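# Stand the coat stand upright inside the yellow tape

## Task

Get the coat stand standing upright with each of its four feet fully within the area bounded by the yellow tape, none of them touching the tape itself. The stand must not topple or be left leaning, or the task fails. It has to stay up on its own, not because the robot is supporting it. At the end the robot must release it and back away.

## Robot and tools

The robot is a Hello Robot Stretch 4 with a single arm. It has an omni-wheel base, a lift that rides up a vertical mast, a telescoping arm that reaches straight out, a wrist with yaw, pitch and roll joints, and a two-finger gripper. It stands about 1.6 m tall, and the edge of its base lies within 0.23 m of the base origin. Now and then something outside the robot may briefly shove a loose object.

Frames. The base frame sits on the floor beneath the centre of the base, with x ahead, y to the left and z up. hand_pose is reported in this frame and marks a point between the fingertips of the open gripper. When all wrist joints read zero, its axes line up with the base axes. Treat the printed value as approximate. The odometry frame is the base frame as it was when the scene began. base_odometry is worked out from wheel rotation only, so any wheel slip is counted as travel. Heading is in radians, left is positive, and it wraps between -3.142 and 3.142.

execute_actions. "actions" is a list holding either zero actions or one. An empty list only reports the state and images. "cameras" is an optional list drawn from head_camera, head_left_camera, head_right_camera, wrist_camera and all. Leaving it out, null or ["all"] returns every camera, and [] returns none. Any unknown name rejects the whole call. An action can contain "base", "joints" or both, plus an optional "pace" and "contact_limits". Alternatively it can contain "end_of_arm" by itself. Motions in one action all start at once but may finish at different moments.

The "base" entry is relative to where the base last reported itself, and it takes exactly one key. translate_m drives straight in metres, forward positive, from -2 to 2. strafe_m slides sideways in metres, left positive, from -2 to 2. rotate_rad turns in place in radians, counter-clockwise seen from above positive, from -3.2 to 3.2.

The "joints" entry gives absolute targets by joint name:
- lift_m: height, 0 to 1.2 m.
- arm_m: extension, 0 to 0.55 m.
- wrist_yaw_rad: -1.134 to 4.276. 0 points ahead, positive swings left, 3.14 is stowed backward, and above 3.4 the arm may get in the way.
- wrist_pitch_rad: -1.117 to 4.259. 0 is level and 1.57 points down.
- wrist_roll_rad: -1.117 to 4.259. At 0 the fingers are level; positive turns the gripper clockwise as seen from behind it.
- gripper_m: fingertip gap, -0.038 to 0.141 m. Below 0 the fingers squeeze against each other.

A joint counts as done within 0.004 for lift, arm and gripper, 0.02 for yaw and roll, and 0.05 for pitch. A joint target outside its range is clipped, and the result says so. Any other bad value or unknown key rejects the call and nothing moves. A joint or base left out of an action may still be driving toward an earlier target, and the statuses will not reveal this.

"pace" is "slow", "default", "fast" or "max"; default applies if it is omitted. Base speed tops out at 0.1, 0.3, 0.4 or 0.6 m/s and turning at 1, 2, 3 or 4 rad/s, in that order. With the lift above 0.2, both are reduced further, to as low as 0.3 m/s and 1 rad/s at lift 1.2. Wrist speed does not change with pace.

"contact_limits" accepts only arm_m, from 0 (gentlest) to 0.75 (firmest), with 0.5 as the default. It sets how hard the arm may push before it halts with a contact stop. {"end_of_arm": "enable_torque"} powers back up any wrist or gripper motor that has shut off, and that motor then holds its current position.

wait: seconds from 0 to 10. It sends no new commands and returns the state and images. zoom_image: a camera name and a region [x0, y0, x1, y1] in pixels, with the origin at the top-left, no larger than 504 by 504. It works only on cameras that gave a full image in the latest result. finished_scene: scene is an integer, 1 or 2. It is final and reports whether the goal was met. Sending a reply with no tool call ends all remaining work.

Cameras. head_camera (420x560) sits on top of the mast, looking forward and down; turn the base to look in other directions. head_left_camera and head_right_camera (420x672) are fisheyes on either side of it, angled more steeply down, and they also show the base and arm. wrist_camera (616x392) looks along the fingers, with the fingertips near the bottom of the frame.

Results. base_status and joint_status can read:
- done: for the base, the wheels turned the commanded amount, even if they slipped.
- off_target: the part stopped away from its target and may still be pushing.
- contact_stop_at_<key>: that part met resistance, let go of its target and went slack, so a lift can sink under load and a base can keep rolling.
- limit_stop_at_<name>.
- time_out.
- torque_fault.
After any stop, the part gives up its target and holds where it is unless it is slack. A slack part holds again once you next command it. If a call reports a stop, the later calls in that same reply are skipped.

limit_stop_at_tilt means the robot is leaning more than 6 degrees; lift, arm and wheels go slack and ignore commands until the lean eases. limit_stop_at_own_body means a joint was about to hit the robot itself. Moving that joint away still works, but the lift and arm may go slack. This stop is likely when pitch is below -0.2 and roll is below -0.4 or above 4. To unfold the wrist at the start, send lift_m 0.4 together with wrist_yaw_rad 0.

on_its_own reports what this call did not command. In it, "held at" gives a joint's target, not its actual position. lidar_m gives 12 distances in metres for 30-degree sectors, starting straight ahead and going counter-clockwise (4th is left, 7th behind, 10th right). A "-" means nothing was seen or something is closer than 0.25 m. The lidar covers roughly 0.15 m up to the robot's height and can miss glass, thin legs and things behind the robot. wrist_depth_mm is a 7x7 grid of median depths from 100 to 2000 mm, starting top-left, with "-" for cells without a valid reading; the robot's own body appears in it. If turned_by_wheels and turned_by_imu differ by more than about 0.1 rad, the base likely hit something or slipped, and the heading is off by roughly that difference. base_tilt is in degrees, with forward and right positive, and carries a fixed bias of up to 1.5 degrees. motor_effort is in percent, positive toward higher joint values, with the peak from the last action in brackets; each reading has a bias and noise. For wheel_0, wheel_1 and wheel_2, positive effort turns the base right.

Gripper. To grasp, command a gap smaller than the object's width. A smaller value grips harder and pulls the object toward the wrist by up to a third of the difference; opening pushes it back out. Neither the gap reading nor done proves an object is held. A firm grip at a command of 0 or more shows up in the gripper's effort. If the fingertips jam on a surface beneath them, raise the lift.

Avoid dropping, slipping, slamming or striking things hard, and avoid very strong pushes. Avoid torque faults: a wrist motor shuts off if it maxes out, for example when the gripper is pressed into something or holds over about 2 kg level. Avoid tipping the robot: don't drive or turn with more than 1 kg held and arm_m above 0.2, especially at fast paces, and be careful with sustained pushes or pulls when the gripper is high or the contact limit is high. Finish with the stand upright on its own, the gripper open, and the robot moved away. Quicker robot motion is preferred.

Each tool is called as a command line: name --argument value for each argument, lists and objects as JSON in quotes; but a table of rows of numbers goes row by row, as --pt "numbers of a row", without its own name.

## Session

execute_actions --actions '[]'

Scene clock: 0.00 s.
base_odometry: x=+0.000 y=+0.000 heading=+0.000 (m, m, rad; odometry frame)
turned_by_wheels: +0.000 (rad since the last result)
turned_by_imu: +0.000 (rad since the last result)
base_tilt: forward=+0.4 right=+0.1 (deg)
lidar_m: 1.80 1.35 1.50 1.55 0.71 0.67 0.73 0.98 2.18 2.28 2.78 1.41
base_status: not commanded
joint_positions: lift_m=+0.291 arm_m=-0.001 wrist_yaw_rad=+3.167 wrist_pitch_rad=-0.002 wrist_roll_rad=+0.015 gripper_m=+0.057
joint_status: not commanded
motor_effort: lift_m=+18 arm_m=+0 wrist_yaw_rad=+0 wrist_pitch_rad=-6 wrist_roll_rad=+1 gripper_m=-3 wheel_0=+0 wheel_1=+0 wheel_2=+0 (%)
hand_pose: x=-0.1208 y=+0.0799 z=+0.4697 quat_wxyz=(-0.013, +0.001, +0.008, +1.000) (m; base frame)
wrist_depth_mm: - 135 1863 1756 1576 1430 1281 / - 124 157 1808 1537 1366 759 / - 118 153 1098 1118 976 931 / - 134 193 1808 1576 1430 1229 / 135 - 1921 1808 1537 1499 1255 / 1576 - 208 1756 190 1397 1229 / 1160 1255 1229 146 1182 1098 991
pictures: head_camera, head_left_camera, head_right_camera, wrist_camera
Images, in order (width x height): head_camera 420x560, head_left_camera 420x672, head_right_camera 420x672, wrist_camera 616x392.

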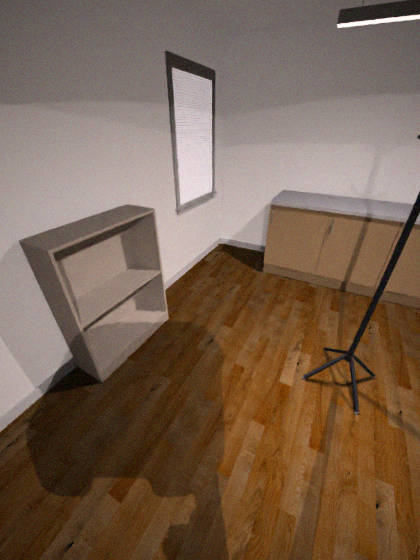

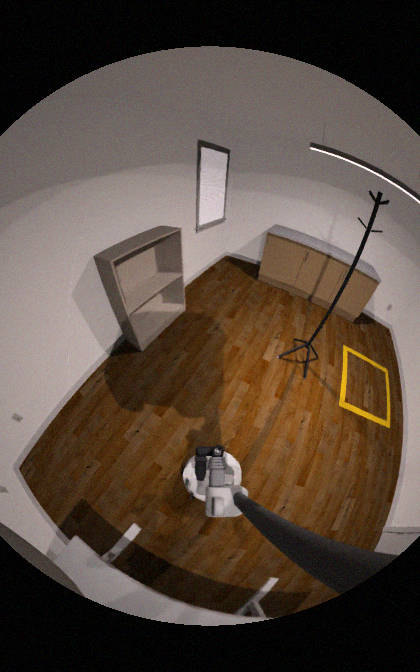

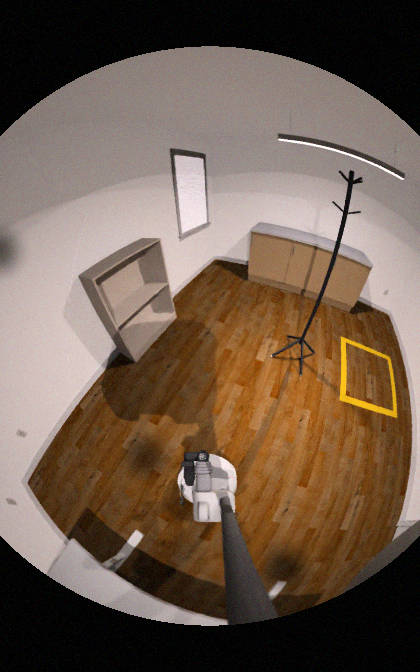

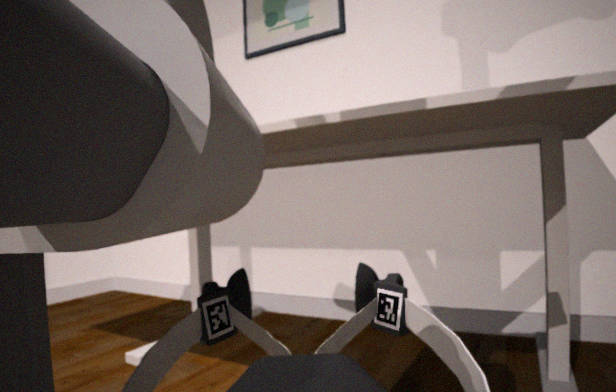

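execute_actions --actions '[{"base":{"rotate_rad":-0.75},"joints":{"lift_m":0.6,"wrist_yaw_rad":0,"gripper_m":0.14}}]'

Scene clock: 4.43 s.
base_odometry: x=+0.000 y=+0.000 heading=-0.750 (m, m, rad; odometry frame)
turned_by_wheels: -0.750 (rad since the last result)
turned_by_imu: -0.768 (rad since the last result)
base_tilt: forward=+0.3 right=+0.0 (deg)
lidar_m: 1.31 2.60 1.38 1.35 1.46 1.72 0.67 0.70 0.82 2.16 2.19 2.56
base_status: done
joint_positions: lift_m=+0.600 arm_m=-0.001 wrist_yaw_rad=+0.000 wrist_pitch_rad=-0.001 wrist_roll_rad=+0.015 gripper_m=+0.140
joint_status: all done
motor_effort: lift_m=+20(22) arm_m=+0(0) wrist_yaw_rad=-1(6) wrist_pitch_rad=-6(7) wrist_roll_rad=+0(0) gripper_m=+1(4) wheel_0=+1(7) wheel_1=+2(8) wheel_2=+1(5) (%)
hand_pose: x=+0.4584 y=-0.0873 z=+0.7785 quat_wxyz=(+1.000, +0.008, -0.001, +0.000) (m; base frame)
wrist_depth_mm: - - - - - - - / - - - - - - - / - - - - - - - / - - - - - - - / - - - - - - - / - 211 - - - - - / - 1921 - 146 1983 1808 1756
pictures: head_camera, head_left_camera, head_right_camera, wrist_camera
Images, in order (width x height): head_camera 420x560, head_left_camera 420x672, head_right_camera 420x672, wrist_camera 616x392.

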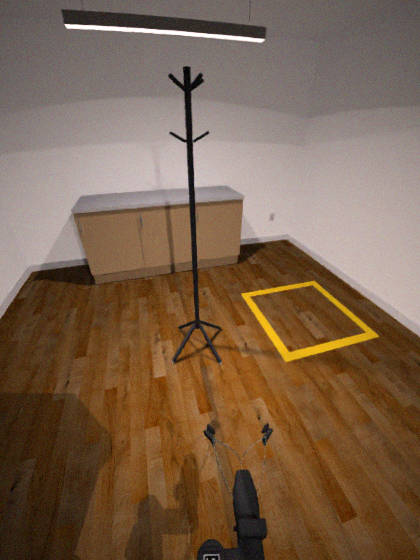

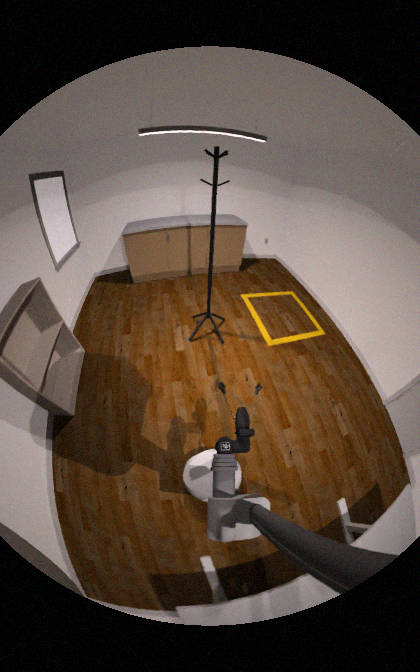

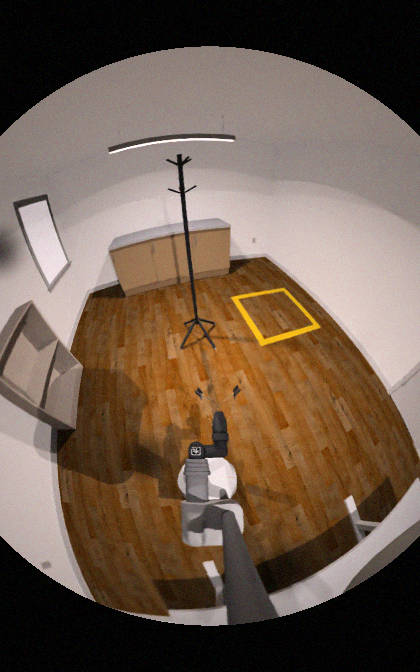

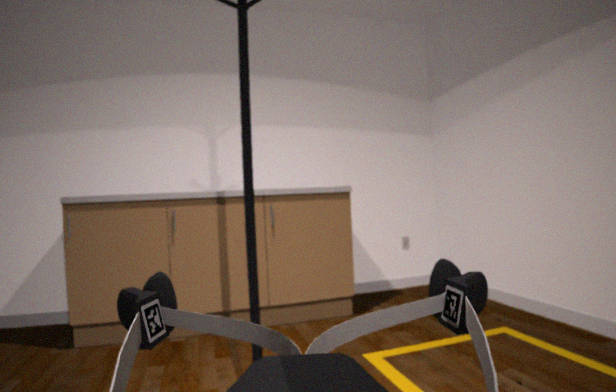

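execute_actions --actions '[{"base":{"strafe_m":0.16},"joints":{"arm_m":0.15}}]' --cameras '[]'

execute_actions --actions '[{"base":{"translate_m":0.55}}]'

Scene clock: 10.43 s.
base_odometry: x=+0.109 y=+0.117 heading=-0.750 (m, m, rad; odometry frame)
turned_by_wheels: +0.000 (rad since the last result)
turned_by_imu: -0.002 (rad since the last result)
base_tilt: forward=+0.2 right=+0.2 (deg)
lidar_m: 1.35 2.56 1.24 1.20 1.36 1.60 0.71 0.71 0.85 2.32 2.35 2.75
base_status: done
joint_positions: lift_m=+0.600 arm_m=+0.149 wrist_yaw_rad=+0.000 wrist_pitch_rad=-0.002 wrist_roll_rad=+0.015 gripper_m=+0.140
joint_status: all done
motor_effort: lift_m=+20(20) arm_m=+8(6) wrist_yaw_rad=-1(1) wrist_pitch_rad=-8(6) wrist_roll_rad=+0(0) gripper_m=+2(1) wheel_0=+2(7) wheel_1=-1(11) wheel_2=+0(0) (%)
hand_pose: x=+0.6079 y=-0.0874 z=+0.7785 quat_wxyz=(+1.000, +0.008, -0.001, +0.000) (m; base frame)
wrist_depth_mm: - - - - - - - / - - - - - - - / - - - - - - - / - - - - - - - / - - - - - - - / - 211 - - - - - / - 1921 - 145 1921 1756 1808
pictures: none
No camera images: the call's "cameras" was empty. Leave "cameras" out to get every camera's image.

Scene clock: 13.73 s.
base_odometry: x=+0.512 y=-0.257 heading=-0.750 (m, m, rad; odometry frame)
turned_by_wheels: +0.000 (rad since the last result)
turned_by_imu: -0.002 (rad since the last result)
base_tilt: forward=+0.2 right=+0.0 (deg)
lidar_m: 0.78 2.03 1.35 1.19 1.48 1.77 1.26 1.27 1.48 2.20 2.20 2.56
base_status: done
joint_positions: lift_m=+0.600 arm_m=+0.149 wrist_yaw_rad=+0.000 wrist_pitch_rad=-0.002 wrist_roll_rad=+0.015 gripper_m=+0.140
joint_status: not commanded
motor_effort: lift_m=+19(20) arm_m=+8(8) wrist_yaw_rad=+0(0) wrist_pitch_rad=-5(7) wrist_roll_rad=+0(0) gripper_m=+0(1) wheel_0=+0(7) wheel_1=+0(8) wheel_2=+0(9) (%)
hand_pose: x=+0.6079 y=-0.0874 z=+0.7785 quat_wxyz=(+1.000, +0.008, -0.001, +0.000) (m; base frame)
wrist_depth_mm: - - - - - - - / - - - - - - - / - - - - - - - / 1537 1708 1756 1808 - - - / 1537 1618 1661 1863 1983 - - / 1537 211 1661 1808 1921 - - / 1499 1537 1756 145 1983 1756 1808
pictures: head_camera, head_left_camera, head_right_camera, wrist_camera
Images, in order (width x height): head_camera 420x560, head_left_camera 420x672, head_right_camera 420x672, wrist_camera 616x392.

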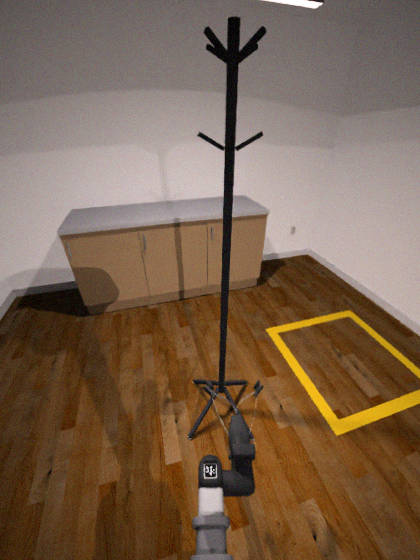

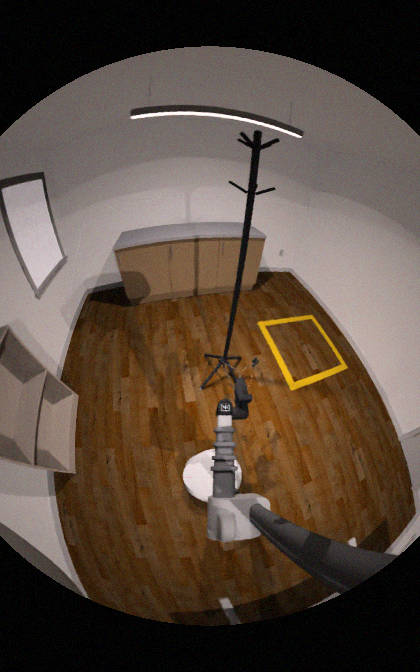

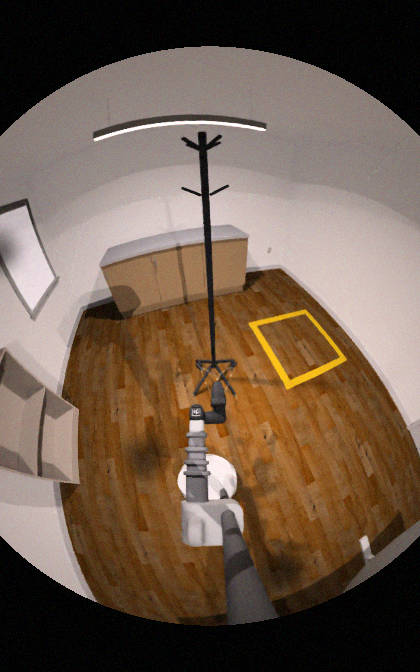

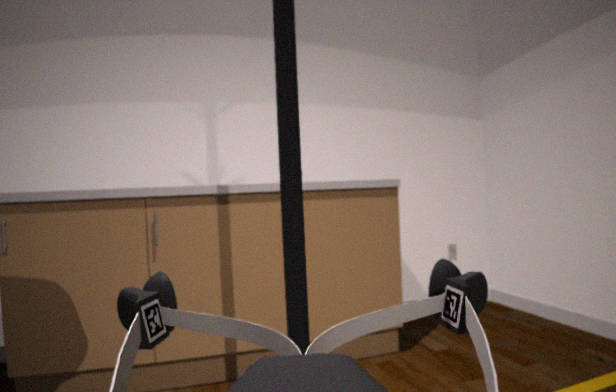

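execute_actions --actions '[{"base":{"translate_m":0.18},"pace":"slow"}]' --cameras '["head_camera","wrist_camera"]'

Scene clock: 18.93 s.
base_odometry: x=+0.643 y=-0.380 heading=-0.749 (m, m, rad; odometry frame)
turned_by_wheels: +0.000 (rad since the last result)
turned_by_imu: -0.002 (rad since the last result)
base_tilt: forward=+0.3 right=+0.1 (deg)
lidar_m: 0.65 1.84 1.79 1.21 1.25 1.82 1.43 1.44 1.69 2.17 2.17 2.53
base_status: done
joint_positions: lift_m=+0.600 arm_m=+0.149 wrist_yaw_rad=+0.000 wrist_pitch_rad=-0.002 wrist_roll_rad=+0.015 gripper_m=+0.140
joint_status: not commanded
motor_effort: lift_m=+20(20) arm_m=+8(8) wrist_yaw_rad=+0(0) wrist_pitch_rad=-7(7) wrist_roll_rad=-1(0) gripper_m=-1(0) wheel_0=+3(4) wheel_1=+2(4) wheel_2=-1(5) (%)
hand_pose: x=+0.6079 y=-0.0874 z=+0.7785 quat_wxyz=(+1.000, +0.008, -0.001, +0.000) (m; base frame)
wrist_depth_mm: 1921 - - - - - - / 1983 - - - - - - / 1921 - - - - - - / 1366 1430 1499 1661 1756 - - / 1366 1430 1499 1618 1808 - - / 1366 211 1537 1618 1756 - - / 1336 1397 1537 146 1808 1863 1756
pictures: head_camera, wrist_camera
Images, in order (width x height): head_camera 420x560, wrist_camera 616x392.

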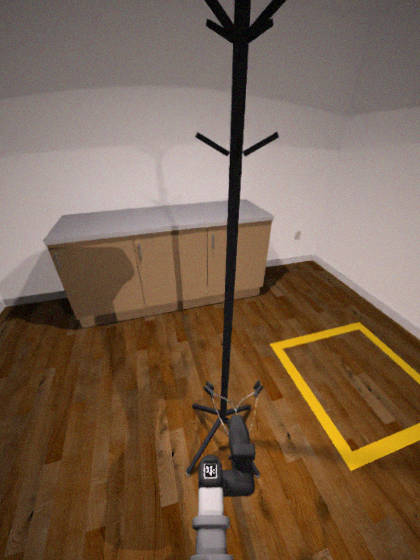

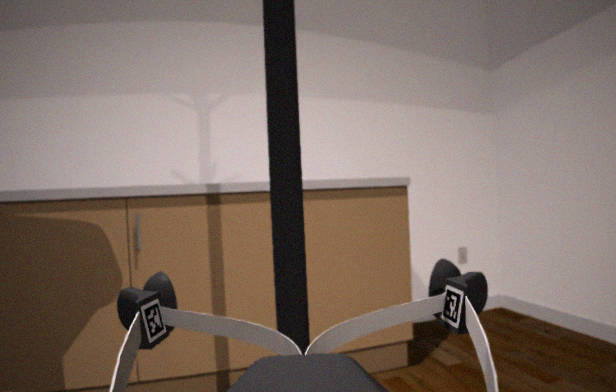

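execute_actions --actions '[{"joints":{"arm_m":0.24,"wrist_yaw_rad":0.07}}]' --cameras '["head_camera","wrist_camera"]'

Scene clock: 21.70 s.
base_odometry: x=+0.643 y=-0.380 heading=-0.749 (m, m, rad; odometry frame)
turned_by_wheels: +0.000 (rad since the last result)
turned_by_imu: -0.001 (rad since the last result)
base_tilt: forward=+0.2 right=+0.0 (deg)
lidar_m: 0.65 1.86 1.79 1.25 1.24 1.79 1.43 1.45 1.67 2.16 2.16 2.52
base_status: not commanded
joint_positions: lift_m=+0.600 arm_m=+0.239 wrist_yaw_rad=+0.070 wrist_pitch_rad=-0.002 wrist_roll_rad=+0.015 gripper_m=+0.140
joint_status: all done
motor_effort: lift_m=+20(20) arm_m=+9(10) wrist_yaw_rad=+0(3) wrist_pitch_rad=-7(8) wrist_roll_rad=+0(1) gripper_m=+0(1) wheel_0=+3(3) wheel_1=+2(2) wheel_2=-1(2) (%)
hand_pose: x=+0.7033 y=-0.0670 z=+0.7786 quat_wxyz=(+0.999, +0.008, -0.001, +0.035) (m; base frame)
wrist_depth_mm: 1863 1921 - - - - - / 1921 1921 - - - - - / 1921 1983 - 281 - - - / 1308 1397 1430 278 1618 - - / 1308 1397 1430 1464 1537 - - / 1308 211 1430 1499 1537 1661 - / 1336 1336 1430 146 1661 1863 1756
pictures: head_camera, wrist_camera
Images, in order (width x height): head_camera 420x560, wrist_camera 616x392.

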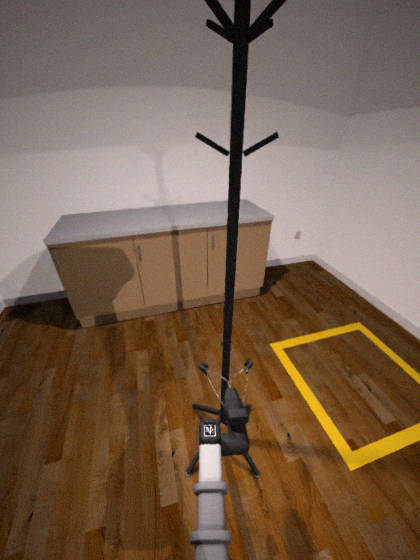

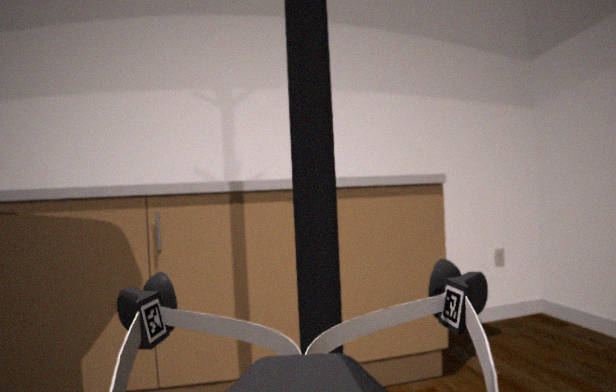

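execute_actions --actions '[{"joints":{"arm_m":0.255,"wrist_yaw_rad":0.05,"gripper_m":0.0}}]' --cameras '["head_camera","wrist_camera"]'

execute_actions --actions '[{"joints":{"lift_m":0.64,"gripper_m":-0.025},"pace":"slow"}]'

Scene clock: 25.27 s.
base_odometry: x=+0.643 y=-0.380 heading=-0.749 (m, m, rad; odometry frame)
turned_by_wheels: +0.000 (rad since the last result)
turned_by_imu: -0.001 (rad since the last result)
base_tilt: forward=+0.3 right=+0.0 (deg)
lidar_m: 0.64 1.83 1.78 1.21 1.23 1.82 1.44 1.44 1.68 2.16 2.15 2.54
base_status: not commanded
joint_positions: lift_m=+0.600 arm_m=+0.254 wrist_yaw_rad=+0.050 wrist_pitch_rad=-0.002 wrist_roll_rad=+0.015 gripper_m=+0.000
joint_status: all done
motor_effort: lift_m=+20(20) arm_m=+8(9) wrist_yaw_rad=+0(1) wrist_pitch_rad=-4(8) wrist_roll_rad=+0(0) gripper_m=-5(3) wheel_0=+3(3) wheel_1=+2(2) wheel_2=-2(2) (%)
hand_pose: x=+0.7169 y=-0.0728 z=+0.7786 quat_wxyz=(+1.000, +0.008, -0.001, +0.025) (m; base frame)
wrist_depth_mm: 1863 - - - - - - / 1808 1921 - 268 - - - / 1808 1983 - 263 - - - / 1281 1366 1397 267 1618 - - / 1308 1366 1430 1464 1618 - - / 1308 1281 1366 200 1537 - - / 1281 1308 179 257 1576 1756 1808
pictures: head_camera, wrist_camera
Images, in order (width x height): head_camera 420x560, wrist_camera 616x392.

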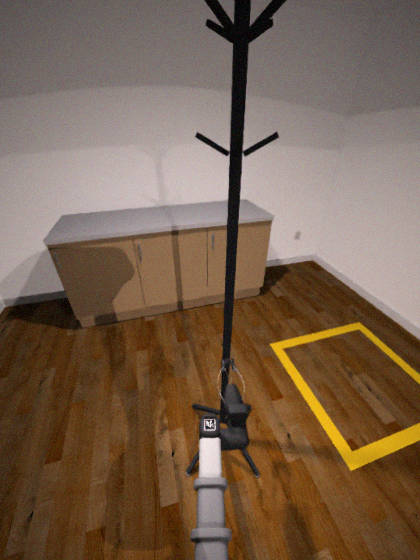

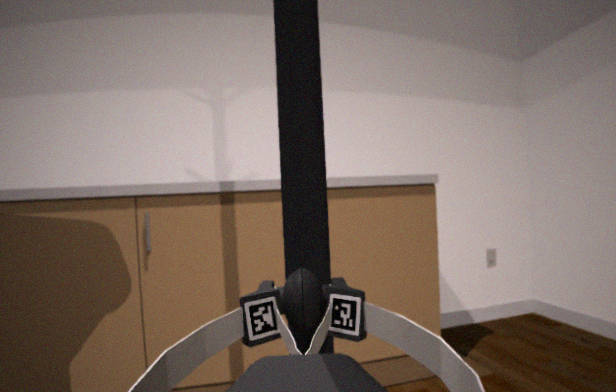

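Scene clock: 26.43 s.
base_odometry: x=+0.643 y=-0.380 heading=-0.749 (m, m, rad; odometry frame)
turned_by_wheels: +0.000 (rad since the last result)
turned_by_imu: +0.000 (rad since the last result)
base_tilt: forward=+0.3 right=+0.2 (deg)
lidar_m: 0.65 1.84 1.79 1.22 1.24 1.81 1.45 1.44 1.68 2.18 2.16 2.51
base_status: not commanded
joint_positions: lift_m=+0.640 arm_m=+0.254 wrist_yaw_rad=+0.050 wrist_pitch_rad=-0.002 wrist_roll_rad=+0.015 gripper_m=-0.025
joint_status: all done
motor_effort: lift_m=+21(22) arm_m=+8(8) wrist_yaw_rad=-1(1) wrist_pitch_rad=-6(5) wrist_roll_rad=-1(0) gripper_m=-12(12) wheel_0=+3(3) wheel_1=+2(2) wheel_2=-2(1) (%)
hand_pose: x=+0.7169 y=-0.0728 z=+0.8185 quat_wxyz=(+1.000, +0.008, -0.001, +0.025) (m; base frame)
wrist_depth_mm: 1863 1921 - - - - - / 1921 1921 - 268 - - - / 1863 - - 263 - - - / 1863 1397 1430 267 1576 - - / 1281 1336 1397 1464 1537 - - / 1281 1336 1397 197 180 - - / 1308 1308 1366 219 1576 1756 1808
pictures: head_camera, head_left_camera, head_right_camera, wrist_camera
Images, in order (width x height): head_camera 420x560, head_left_camera 420x672, head_right_camera 420x672, wrist_camera 616x392.

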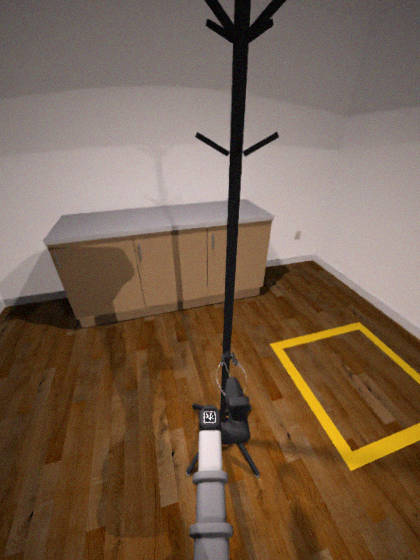

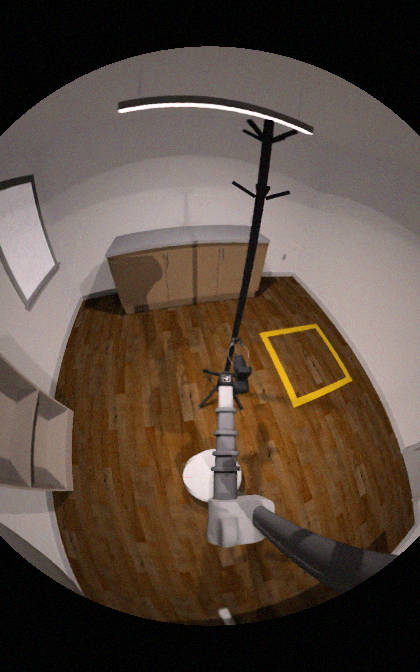

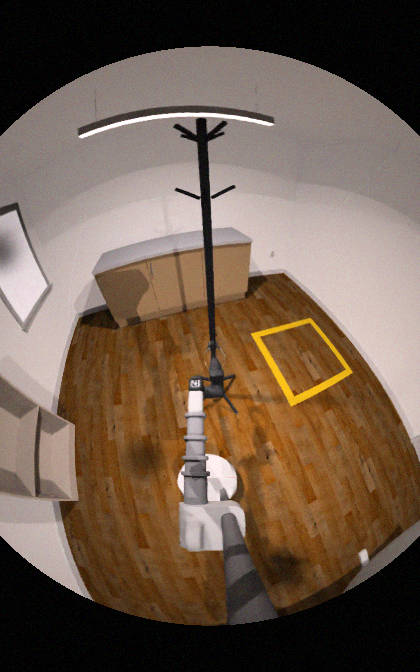

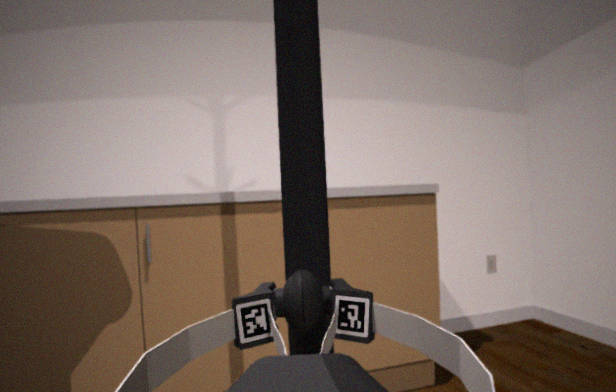

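execute_actions --actions '[{"joints":{"lift_m":0.6,"gripper_m":0.12}}]' --cameras '[]'

execute_actions --actions '[{"joints":{"arm_m":0.3}}]' --cameras '[]'

execute_actions --actions '[{"joints":{"gripper_m":-0.01}}]' --cameras '["head_camera","wrist_camera"]'

Scene clock: 30.47 s.
base_odometry: x=+0.643 y=-0.380 heading=-0.749 (m, m, rad; odometry frame)
turned_by_wheels: +0.000 (rad since the last result)
turned_by_imu: -0.001 (rad since the last result)
base_tilt: forward=+0.3 right=-0.1 (deg)
lidar_m: 0.62 1.86 1.78 1.23 1.23 1.83 1.43 1.42 1.67 2.16 2.17 2.52
base_status: not commanded
joint_positions: lift_m=+0.600 arm_m=+0.254 wrist_yaw_rad=+0.050 wrist_pitch_rad=-0.002 wrist_roll_rad=+0.015 gripper_m=+0.120
joint_status: all done
motor_effort: lift_m=+16(20) arm_m=+8(8) wrist_yaw_rad=+0(1) wrist_pitch_rad=-5(7) wrist_roll_rad=-1(0) gripper_m=+0(11) wheel_0=+3(3) wheel_1=+2(2) wheel_2=-1(1) (%)
hand_pose: x=+0.7169 y=-0.0728 z=+0.7788 quat_wxyz=(+1.000, +0.008, -0.001, +0.025) (m; base frame)
wrist_depth_mm: 1921 1983 - - - - - / 1808 1921 - 267 - - - / 1921 1983 - 264 - - - / 1281 1366 1464 266 1618 - - / 1308 1366 1464 1430 1618 - - / 1255 1308 1397 1499 1576 - - / 1255 1308 1366 143 1618 1756 1708
pictures: none
No camera images: the call's "cameras" was empty. Leave "cameras" out to get every camera's image.

Scene clock: 31.43 s.
base_odometry: x=+0.643 y=-0.380 heading=-0.749 (m, m, rad; odometry frame)
turned_by_wheels: +0.000 (rad since the last result)
turned_by_imu: +0.000 (rad since the last result)
base_tilt: forward=+0.2 right=+0.1 (deg)
lidar_m: 0.65 1.85 1.81 1.24 1.25 1.81 1.43 1.43 1.70 2.16 2.17 2.53
base_status: not commanded
joint_positions: lift_m=+0.600 arm_m=+0.298 wrist_yaw_rad=+0.050 wrist_pitch_rad=-0.002 wrist_roll_rad=+0.015 gripper_m=+0.120
joint_status: all done
motor_effort: lift_m=+16(16) arm_m=+8(8) wrist_yaw_rad=+0(0) wrist_pitch_rad=-6(8) wrist_roll_rad=+0(0) gripper_m=-1(1) wheel_0=+3(3) wheel_1=+2(2) wheel_2=-1(1) (%)
hand_pose: x=+0.7619 y=-0.0729 z=+0.7788 quat_wxyz=(+1.000, +0.008, -0.001, +0.025) (m; base frame)
wrist_depth_mm: 1808 1921 - 219 - - - / 1863 1921 - 220 - - - / 1756 1983 1983 219 - - - / 1281 1366 1366 216 1537 - - / 1229 1308 1366 216 1537 - - / 1255 1281 1336 216 1464 - - / 1255 1281 1366 143 1537 1808 1708
pictures: none
No camera images: the call's "cameras" was empty. Leave "cameras" out to get every camera's image.

Scene clock: 33.57 s.
base_odometry: x=+0.643 y=-0.380 heading=-0.749 (m, m, rad; odometry frame)
turned_by_wheels: +0.000 (rad since the last result)
turned_by_imu: -0.001 (rad since the last result)
base_tilt: forward=+0.3 right=+0.1 (deg)
lidar_m: 0.61 1.84 1.79 1.23 1.23 1.84 1.44 1.44 1.70 2.15 2.16 2.51
base_status: not commanded
joint_positions: lift_m=+0.600 arm_m=+0.299 wrist_yaw_rad=+0.051 wrist_pitch_rad=-0.003 wrist_roll_rad=+0.015 gripper_m=-0.009
joint_status: all done
motor_effort: lift_m=+16(16) arm_m=+6(8) wrist_yaw_rad=-4(3) wrist_pitch_rad=-2(7) wrist_roll_rad=+0(0) gripper_m=-18(18) wheel_0=+2(3) wheel_1=+1(2) wheel_2=+0(1) (%)
hand_pose: x=+0.7624 y=-0.0726 z=+0.7792 quat_wxyz=(+1.000, +0.008, -0.001, +0.026) (m; base frame)
wrist_depth_mm: 1863 1983 1983 208 - - - / 1756 1863 1983 211 - - - / 1808 1921 1983 210 - - - / 1255 1308 1336 208 1537 - - / 1281 1308 1366 208 1537 - - / 1255 1308 187 204 181 - - / 1229 715 1397 205 1537 1661 1808
pictures: head_camera, wrist_camera
Images, in order (width x height): head_camera 420x560, wrist_camera 616x392.

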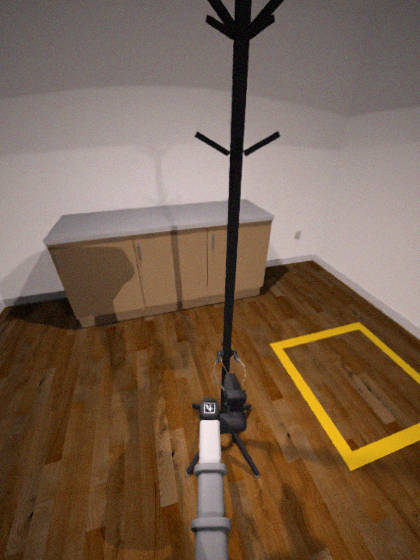

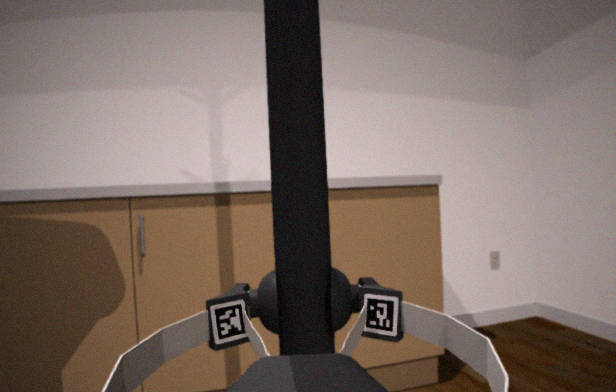

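Gripped. Testing a small lift.

execute_actions --actions '[{"joints":{"lift_m":0.63,"gripper_m":-0.03},"pace":"slow"}]'

Scene clock: 35.50 s.
base_odometry: x=+0.643 y=-0.380 heading=-0.749 (m, m, rad; odometry frame)
turned_by_wheels: +0.000 (rad since the last result)
turned_by_imu: -0.001 (rad since the last result)
base_tilt: forward=+0.3 right=+0.2 (deg)
lidar_m: 0.62 1.87 1.77 1.24 1.23 1.81 1.44 1.44 1.68 2.14 2.17 2.53
base_status: not commanded
joint_positions: lift_m=+0.629 arm_m=+0.299 wrist_yaw_rad=+0.050 wrist_pitch_rad=+0.027 wrist_roll_rad=+0.015 gripper_m=-0.029
joint_status: all done
on_its_own: wrist_pitch_rad is at rest, and its effort (-87) is outside its rest range (-23 to +23)
motor_effort: lift_m=+31(31) arm_m=+6(6) wrist_yaw_rad=-1(3) wrist_pitch_rad=-87(89) wrist_roll_rad=-1(0) gripper_m=-19(18) wheel_0=+2(2) wheel_1=+1(1) wheel_2=+0(0) (%)
hand_pose: x=+0.7623 y=-0.0728 z=+0.7994 quat_wxyz=(+1.000, +0.007, +0.014, +0.025) (m; base frame)
wrist_depth_mm: 1756 1808 1983 194 - - - / 1756 1863 1921 196 - - - / 1863 1921 1921 200 - - - / 1255 1336 1366 201 1576 - - / 1281 1308 1397 200 1537 - - / 1255 1308 202 199 180 - - / 1281 154 1397 202 1618 1537 1618
pictures: head_camera, head_left_camera, head_right_camera, wrist_camera
Images, in order (width x height): head_camera 420x560, head_left_camera 420x672, head_right_camera 420x672, wrist_camera 616x392.

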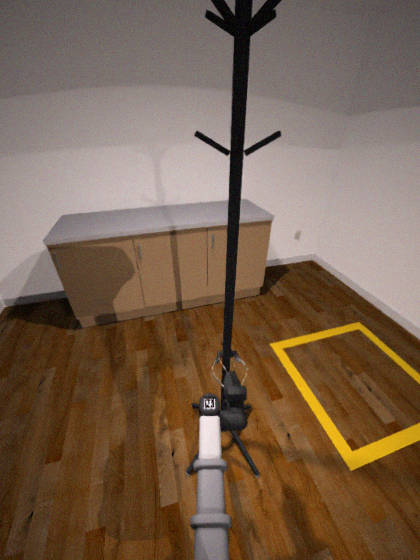

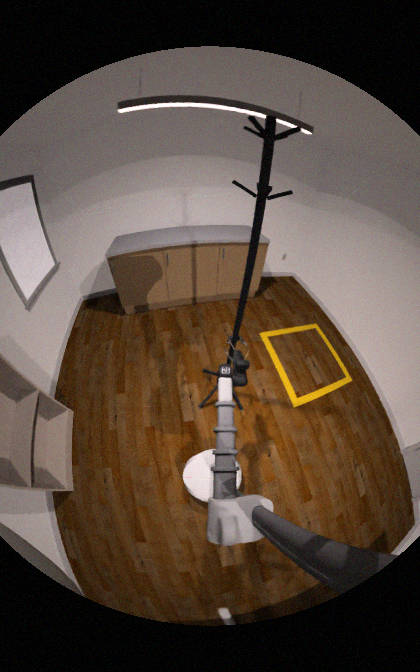

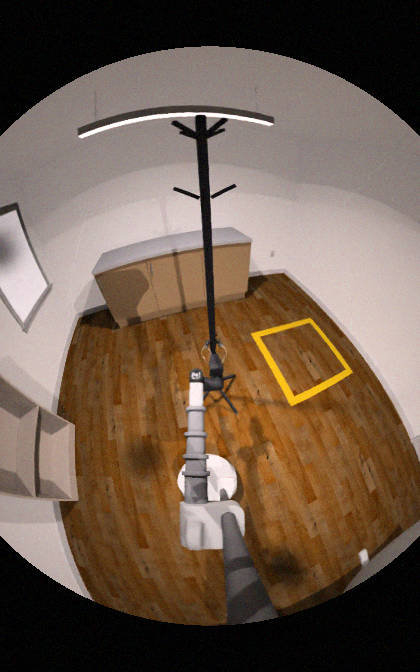

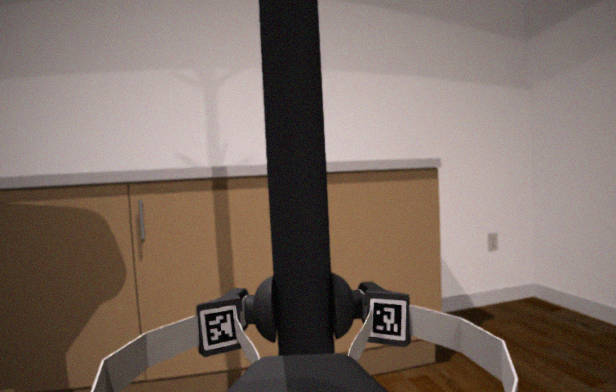

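execute_actions --actions '[{"joints":{"lift_m":0.6,"wrist_pitch_rad":0},"pace":"slow"}]' --cameras '[]'

execute_actions --actions '[{"joints":{"gripper_m":0.07}}]' --cameras '[]'

execute_actions --actions '[{"joints":{"lift_m":0.2}}]' --cameras '[]'

execute_actions --actions '[{"joints":{"gripper_m":-0.03}}]'

Scene clock: 39.80 s.
base_odometry: x=+0.643 y=-0.380 heading=-0.749 (m, m, rad; odometry frame)
turned_by_wheels: +0.000 (rad since the last result)
turned_by_imu: -0.001 (rad since the last result)
base_tilt: forward=+0.4 right=+0.2 (deg)
lidar_m: 0.63 1.85 1.80 1.23 1.22 1.81 1.44 1.43 1.69 2.14 2.18 2.52
base_status: not commanded
joint_positions: lift_m=+0.600 arm_m=+0.299 wrist_yaw_rad=+0.051 wrist_pitch_rad=-0.003 wrist_roll_rad=+0.015 gripper_m=-0.029
joint_status: all done
motor_effort: lift_m=+14(30) arm_m=+6(6) wrist_yaw_rad=-4(4) wrist_pitch_rad=+7(85) wrist_roll_rad=-1(0) gripper_m=-20(20) wheel_0=+1(1) wheel_1=+1(1) wheel_2=+0(0) (%)
hand_pose: x=+0.7624 y=-0.0725 z=+0.7794 quat_wxyz=(+1.000, +0.008, -0.001, +0.026) (m; base frame)
wrist_depth_mm: 1863 1921 1983 205 - - - / 1808 1921 - 207 - - - / 1808 1863 - 208 - - - / 1281 1366 1366 206 1537 - - / 1229 1308 1366 204 1537 - - / 1229 1336 199 200 180 - - / 1229 153 1336 202 1537 1708 1756
pictures: none
No camera images: the call's "cameras" was empty. Leave "cameras" out to get every camera's image.

Scene clock: 41.50 s.
base_odometry: x=+0.643 y=-0.380 heading=-0.749 (m, m, rad; odometry frame)
turned_by_wheels: +0.000 (rad since the last result)
turned_by_imu: -0.001 (rad since the last result)
base_tilt: forward=+0.4 right=+0.1 (deg)
lidar_m: 0.66 1.85 1.78 1.23 1.23 1.81 1.44 1.43 1.68 2.15 2.16 2.54
base_status: not commanded
joint_positions: lift_m=+0.600 arm_m=+0.299 wrist_yaw_rad=+0.050 wrist_pitch_rad=+0.002 wrist_roll_rad=+0.015 gripper_m=+0.070
joint_status: all done
motor_effort: lift_m=+16(16) arm_m=+6(6) wrist_yaw_rad=+0(6) wrist_pitch_rad=-4(9) wrist_roll_rad=+0(1) gripper_m=-2(21) wheel_0=+1(2) wheel_1=+1(1) wheel_2=-1(1) (%)
hand_pose: x=+0.7623 y=-0.0729 z=+0.7779 quat_wxyz=(+1.000, +0.008, +0.001, +0.025) (m; base frame)
wrist_depth_mm: 1863 1921 1983 218 - - - / 1863 1921 1983 220 - - - / 1808 1921 1983 217 - - - / 1255 1336 1397 215 1537 - - / 1229 1336 1366 214 1576 - - / 1281 1308 200 216 191 - - / 1205 1308 1366 144 1537 1708 1808
pictures: none
No camera images: the call's "cameras" was empty. Leave "cameras" out to get every camera's image.

Scene clock: 44.10 s.
base_odometry: x=+0.643 y=-0.380 heading=-0.749 (m, m, rad; odometry frame)
turned_by_wheels: +0.000 (rad since the last result)
turned_by_imu: -0.001 (rad since the last result)
base_tilt: forward=+0.3 right=-0.1 (deg)
lidar_m: 0.66 1.84 1.77 1.23 1.24 1.81 1.43 1.45 1.65 2.17 2.17 2.52
base_status: not commanded
joint_positions: lift_m=+0.200 arm_m=+0.299 wrist_yaw_rad=+0.050 wrist_pitch_rad=+0.002 wrist_roll_rad=+0.015 gripper_m=+0.070
joint_status: all done
motor_effort: lift_m=+16(16) arm_m=+6(6) wrist_yaw_rad=+0(0) wrist_pitch_rad=-6(7) wrist_roll_rad=-1(1) gripper_m=-2(2) wheel_0=+2(1) wheel_1=+1(1) wheel_2=-1(1) (%)
hand_pose: x=+0.7623 y=-0.0729 z=+0.3778 quat_wxyz=(+1.000, +0.008, +0.001, +0.025) (m; base frame)
wrist_depth_mm: 1808 1921 - 218 - - - / 1255 1308 1366 220 1576 - - / 1229 1336 1366 218 1537 - - / 1281 1308 1397 216 1576 - - / 1255 1281 1430 214 1537 - - / 1255 1336 200 216 191 1366 1281 / 1078 960 1008 144 976 878 917
pictures: none
No camera images: the call's "cameras" was empty. Leave "cameras" out to get every camera's image.

Scene clock: 45.80 s.
base_odometry: x=+0.644 y=-0.380 heading=-0.749 (m, m, rad; odometry frame)
turned_by_wheels: +0.000 (rad since the last result)
turned_by_imu: +0.000 (rad since the last result)
base_tilt: forward=+0.3 right=+0.0 (deg)
lidar_m: 0.64 1.85 1.79 1.22 1.23 1.82 1.44 1.43 1.67 2.16 2.17 2.53
base_status: not commanded
joint_positions: lift_m=+0.200 arm_m=+0.299 wrist_yaw_rad=+0.053 wrist_pitch_rad=+0.000 wrist_roll_rad=+0.015 gripper_m=-0.029
joint_status: all done
motor_effort: lift_m=+16(16) arm_m=+3(6) wrist_yaw_rad=-9(10) wrist_pitch_rad=+1(7) wrist_roll_rad=+0(0) gripper_m=-22(19) wheel_0=+0(2) wheel_1=+1(1) wheel_2=+3(3) (%)
hand_pose: x=+0.7631 y=-0.0720 z=+0.3784 quat_wxyz=(+1.000, +0.008, +0.000, +0.027) (m; base frame)
wrist_depth_mm: 1808 1921 - 210 - - - / 1281 1336 1397 211 1576 - - / 1255 1336 1397 209 1576 - - / 1229 1308 1430 208 1499 - - / 1255 1281 1366 208 1576 - - / 1281 1336 185 204 180 1336 1281 / 1078 150 931 205 960 500 931
pictures: head_camera, head_left_camera, head_right_camera, wrist_camera
Images, in order (width x height): head_camera 420x560, head_left_camera 420x672, head_right_camera 420x672, wrist_camera 616x392.

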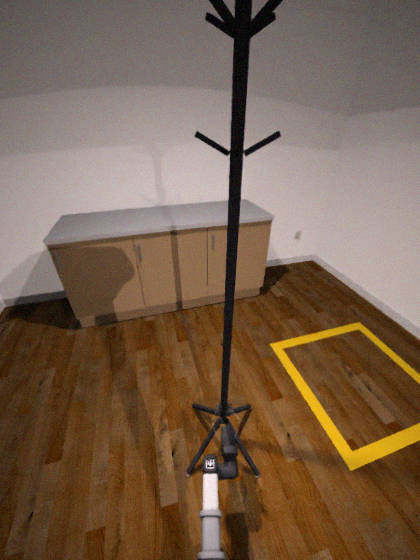

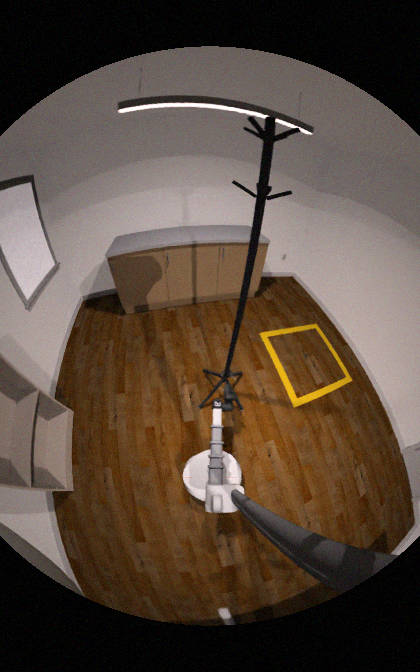

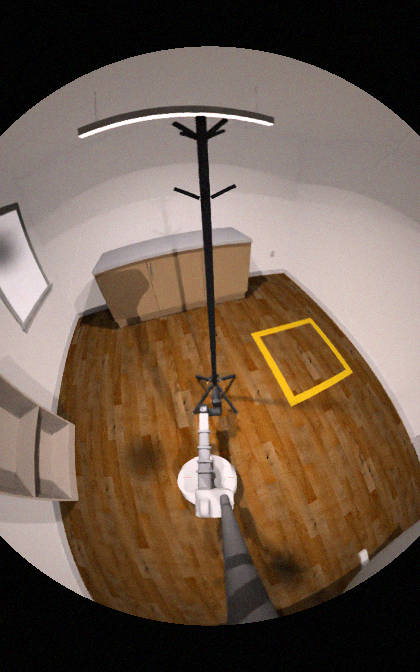

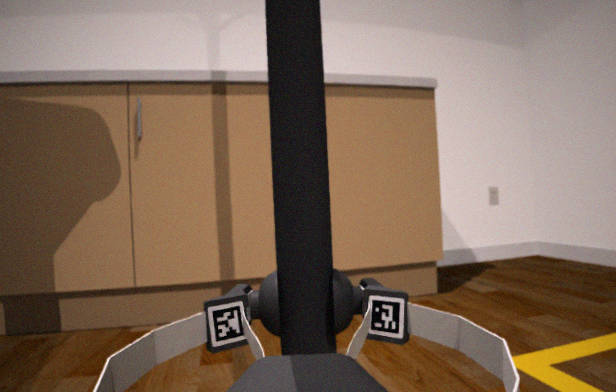

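Partially unloading the stand, then a short trial slide.

execute_actions --actions '[{"joints":{"lift_m":0.215},"pace":"slow"}]' --cameras '[]'

execute_actions --actions '[{"base":{"strafe_m":-0.15},"pace":"slow"}]'

Scene clock: 47.73 s.
base_odometry: x=+0.644 y=-0.380 heading=-0.749 (m, m, rad; odometry frame)
turned_by_wheels: +0.000 (rad since the last result)
turned_by_imu: -0.001 (rad since the last result)
base_tilt: forward=+0.4 right=+0.0 (deg)
lidar_m: 0.64 1.86 1.80 1.24 1.23 1.83 1.43 1.43 1.64 2.17 2.16 2.53
base_status: not commanded
joint_positions: lift_m=+0.214 arm_m=+0.299 wrist_yaw_rad=+0.052 wrist_pitch_rad=+0.015 wrist_roll_rad=+0.015 gripper_m=-0.029
joint_status: all done
on_its_own: wrist_pitch_rad is at rest, and its effort (-43) is outside its rest range (-23 to +23)
motor_effort: lift_m=+26(25) arm_m=+3(3) wrist_yaw_rad=-5(9) wrist_pitch_rad=-43(46) wrist_roll_rad=+0(0) gripper_m=-21(22) wheel_0=+0(0) wheel_1=+1(1) wheel_2=+3(3) (%)
hand_pose: x=+0.7629 y=-0.0724 z=+0.3883 quat_wxyz=(+1.000, +0.007, +0.008, +0.026) (m; base frame)
wrist_depth_mm: 1808 1921 1983 204 - - - / 1281 1308 1397 207 1576 - - / 1281 1308 1336 206 1499 - - / 1205 1336 1366 207 1499 - - / 1229 1281 1366 206 1576 - - / 1308 1366 201 204 180 1308 1205 / 1060 151 904 206 917 809 878
pictures: none
No camera images: the call's "cameras" was empty. Leave "cameras" out to get every camera's image.

Scene clock: 50.37 s.
base_odometry: x=+0.542 y=-0.490 heading=-0.749 (m, m, rad; odometry frame)
turned_by_wheels: +0.000 (rad since the last result)
turned_by_imu: +0.001 (rad since the last result)
base_tilt: forward=+0.3 right=+0.1 (deg)
lidar_m: 0.62 1.88 1.98 1.39 1.37 2.00 1.40 1.39 1.64 2.04 2.03 0.66
base_status: done
joint_positions: lift_m=+0.214 arm_m=+0.299 wrist_yaw_rad=+0.051 wrist_pitch_rad=+0.018 wrist_roll_rad=+0.015 gripper_m=-0.029
joint_status: not commanded
on_its_own: wrist_pitch_rad is at rest, and its effort (-50) is outside its rest range (-23 to +23)
motor_effort: lift_m=+26(26) arm_m=+3(3) wrist_yaw_rad=-4(22) wrist_pitch_rad=-50(53) wrist_roll_rad=+0(0) gripper_m=-18(20) wheel_0=+4(11) wheel_1=-1(6) wheel_2=+2(4) (%)
hand_pose: x=+0.7629 y=-0.0725 z=+0.3875 quat_wxyz=(+1.000, +0.007, +0.009, +0.026) (m; base frame)
wrist_depth_mm: 1808 1921 1983 205 - - 1983 / 1281 1336 1397 204 - - - / 1281 1366 1430 205 1576 - - / 1281 1366 1397 206 1576 - - / 1308 1336 1430 210 1661 - 1921 / 1336 1397 193 204 180 1281 1205 / 1025 153 904 205 904 798 878
pictures: head_camera, head_left_camera, head_right_camera, wrist_camera
Images, in order (width x height): head_camera 420x560, head_left_camera 420x672, head_right_camera 420x672, wrist_camera 616x392.

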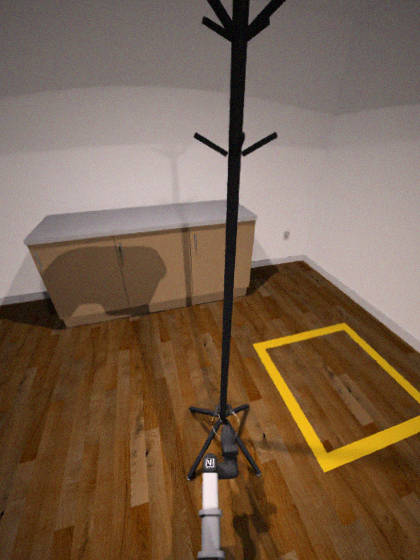

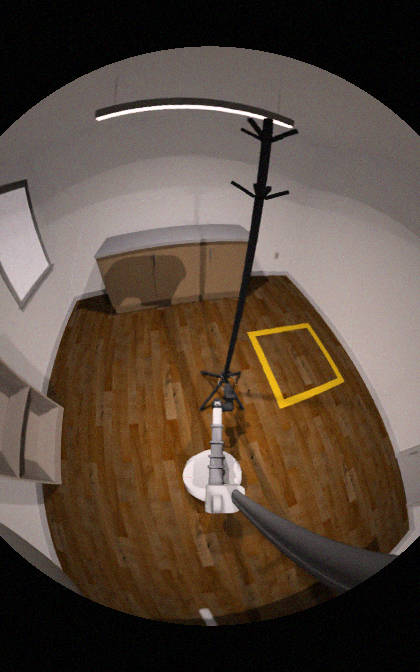

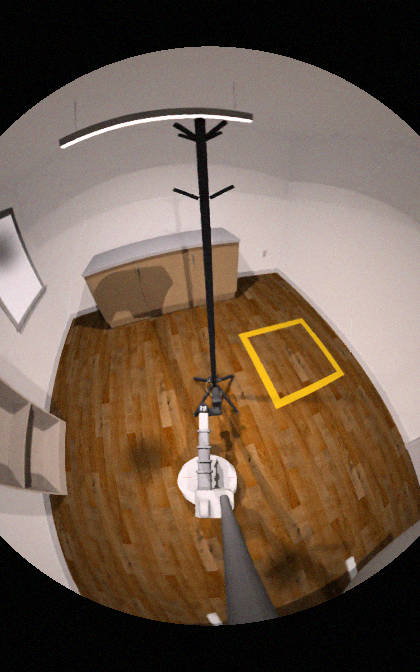

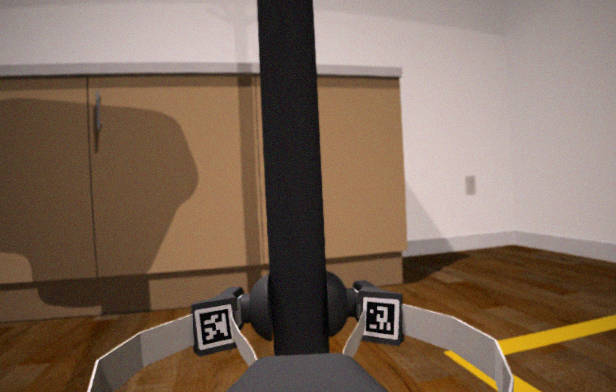

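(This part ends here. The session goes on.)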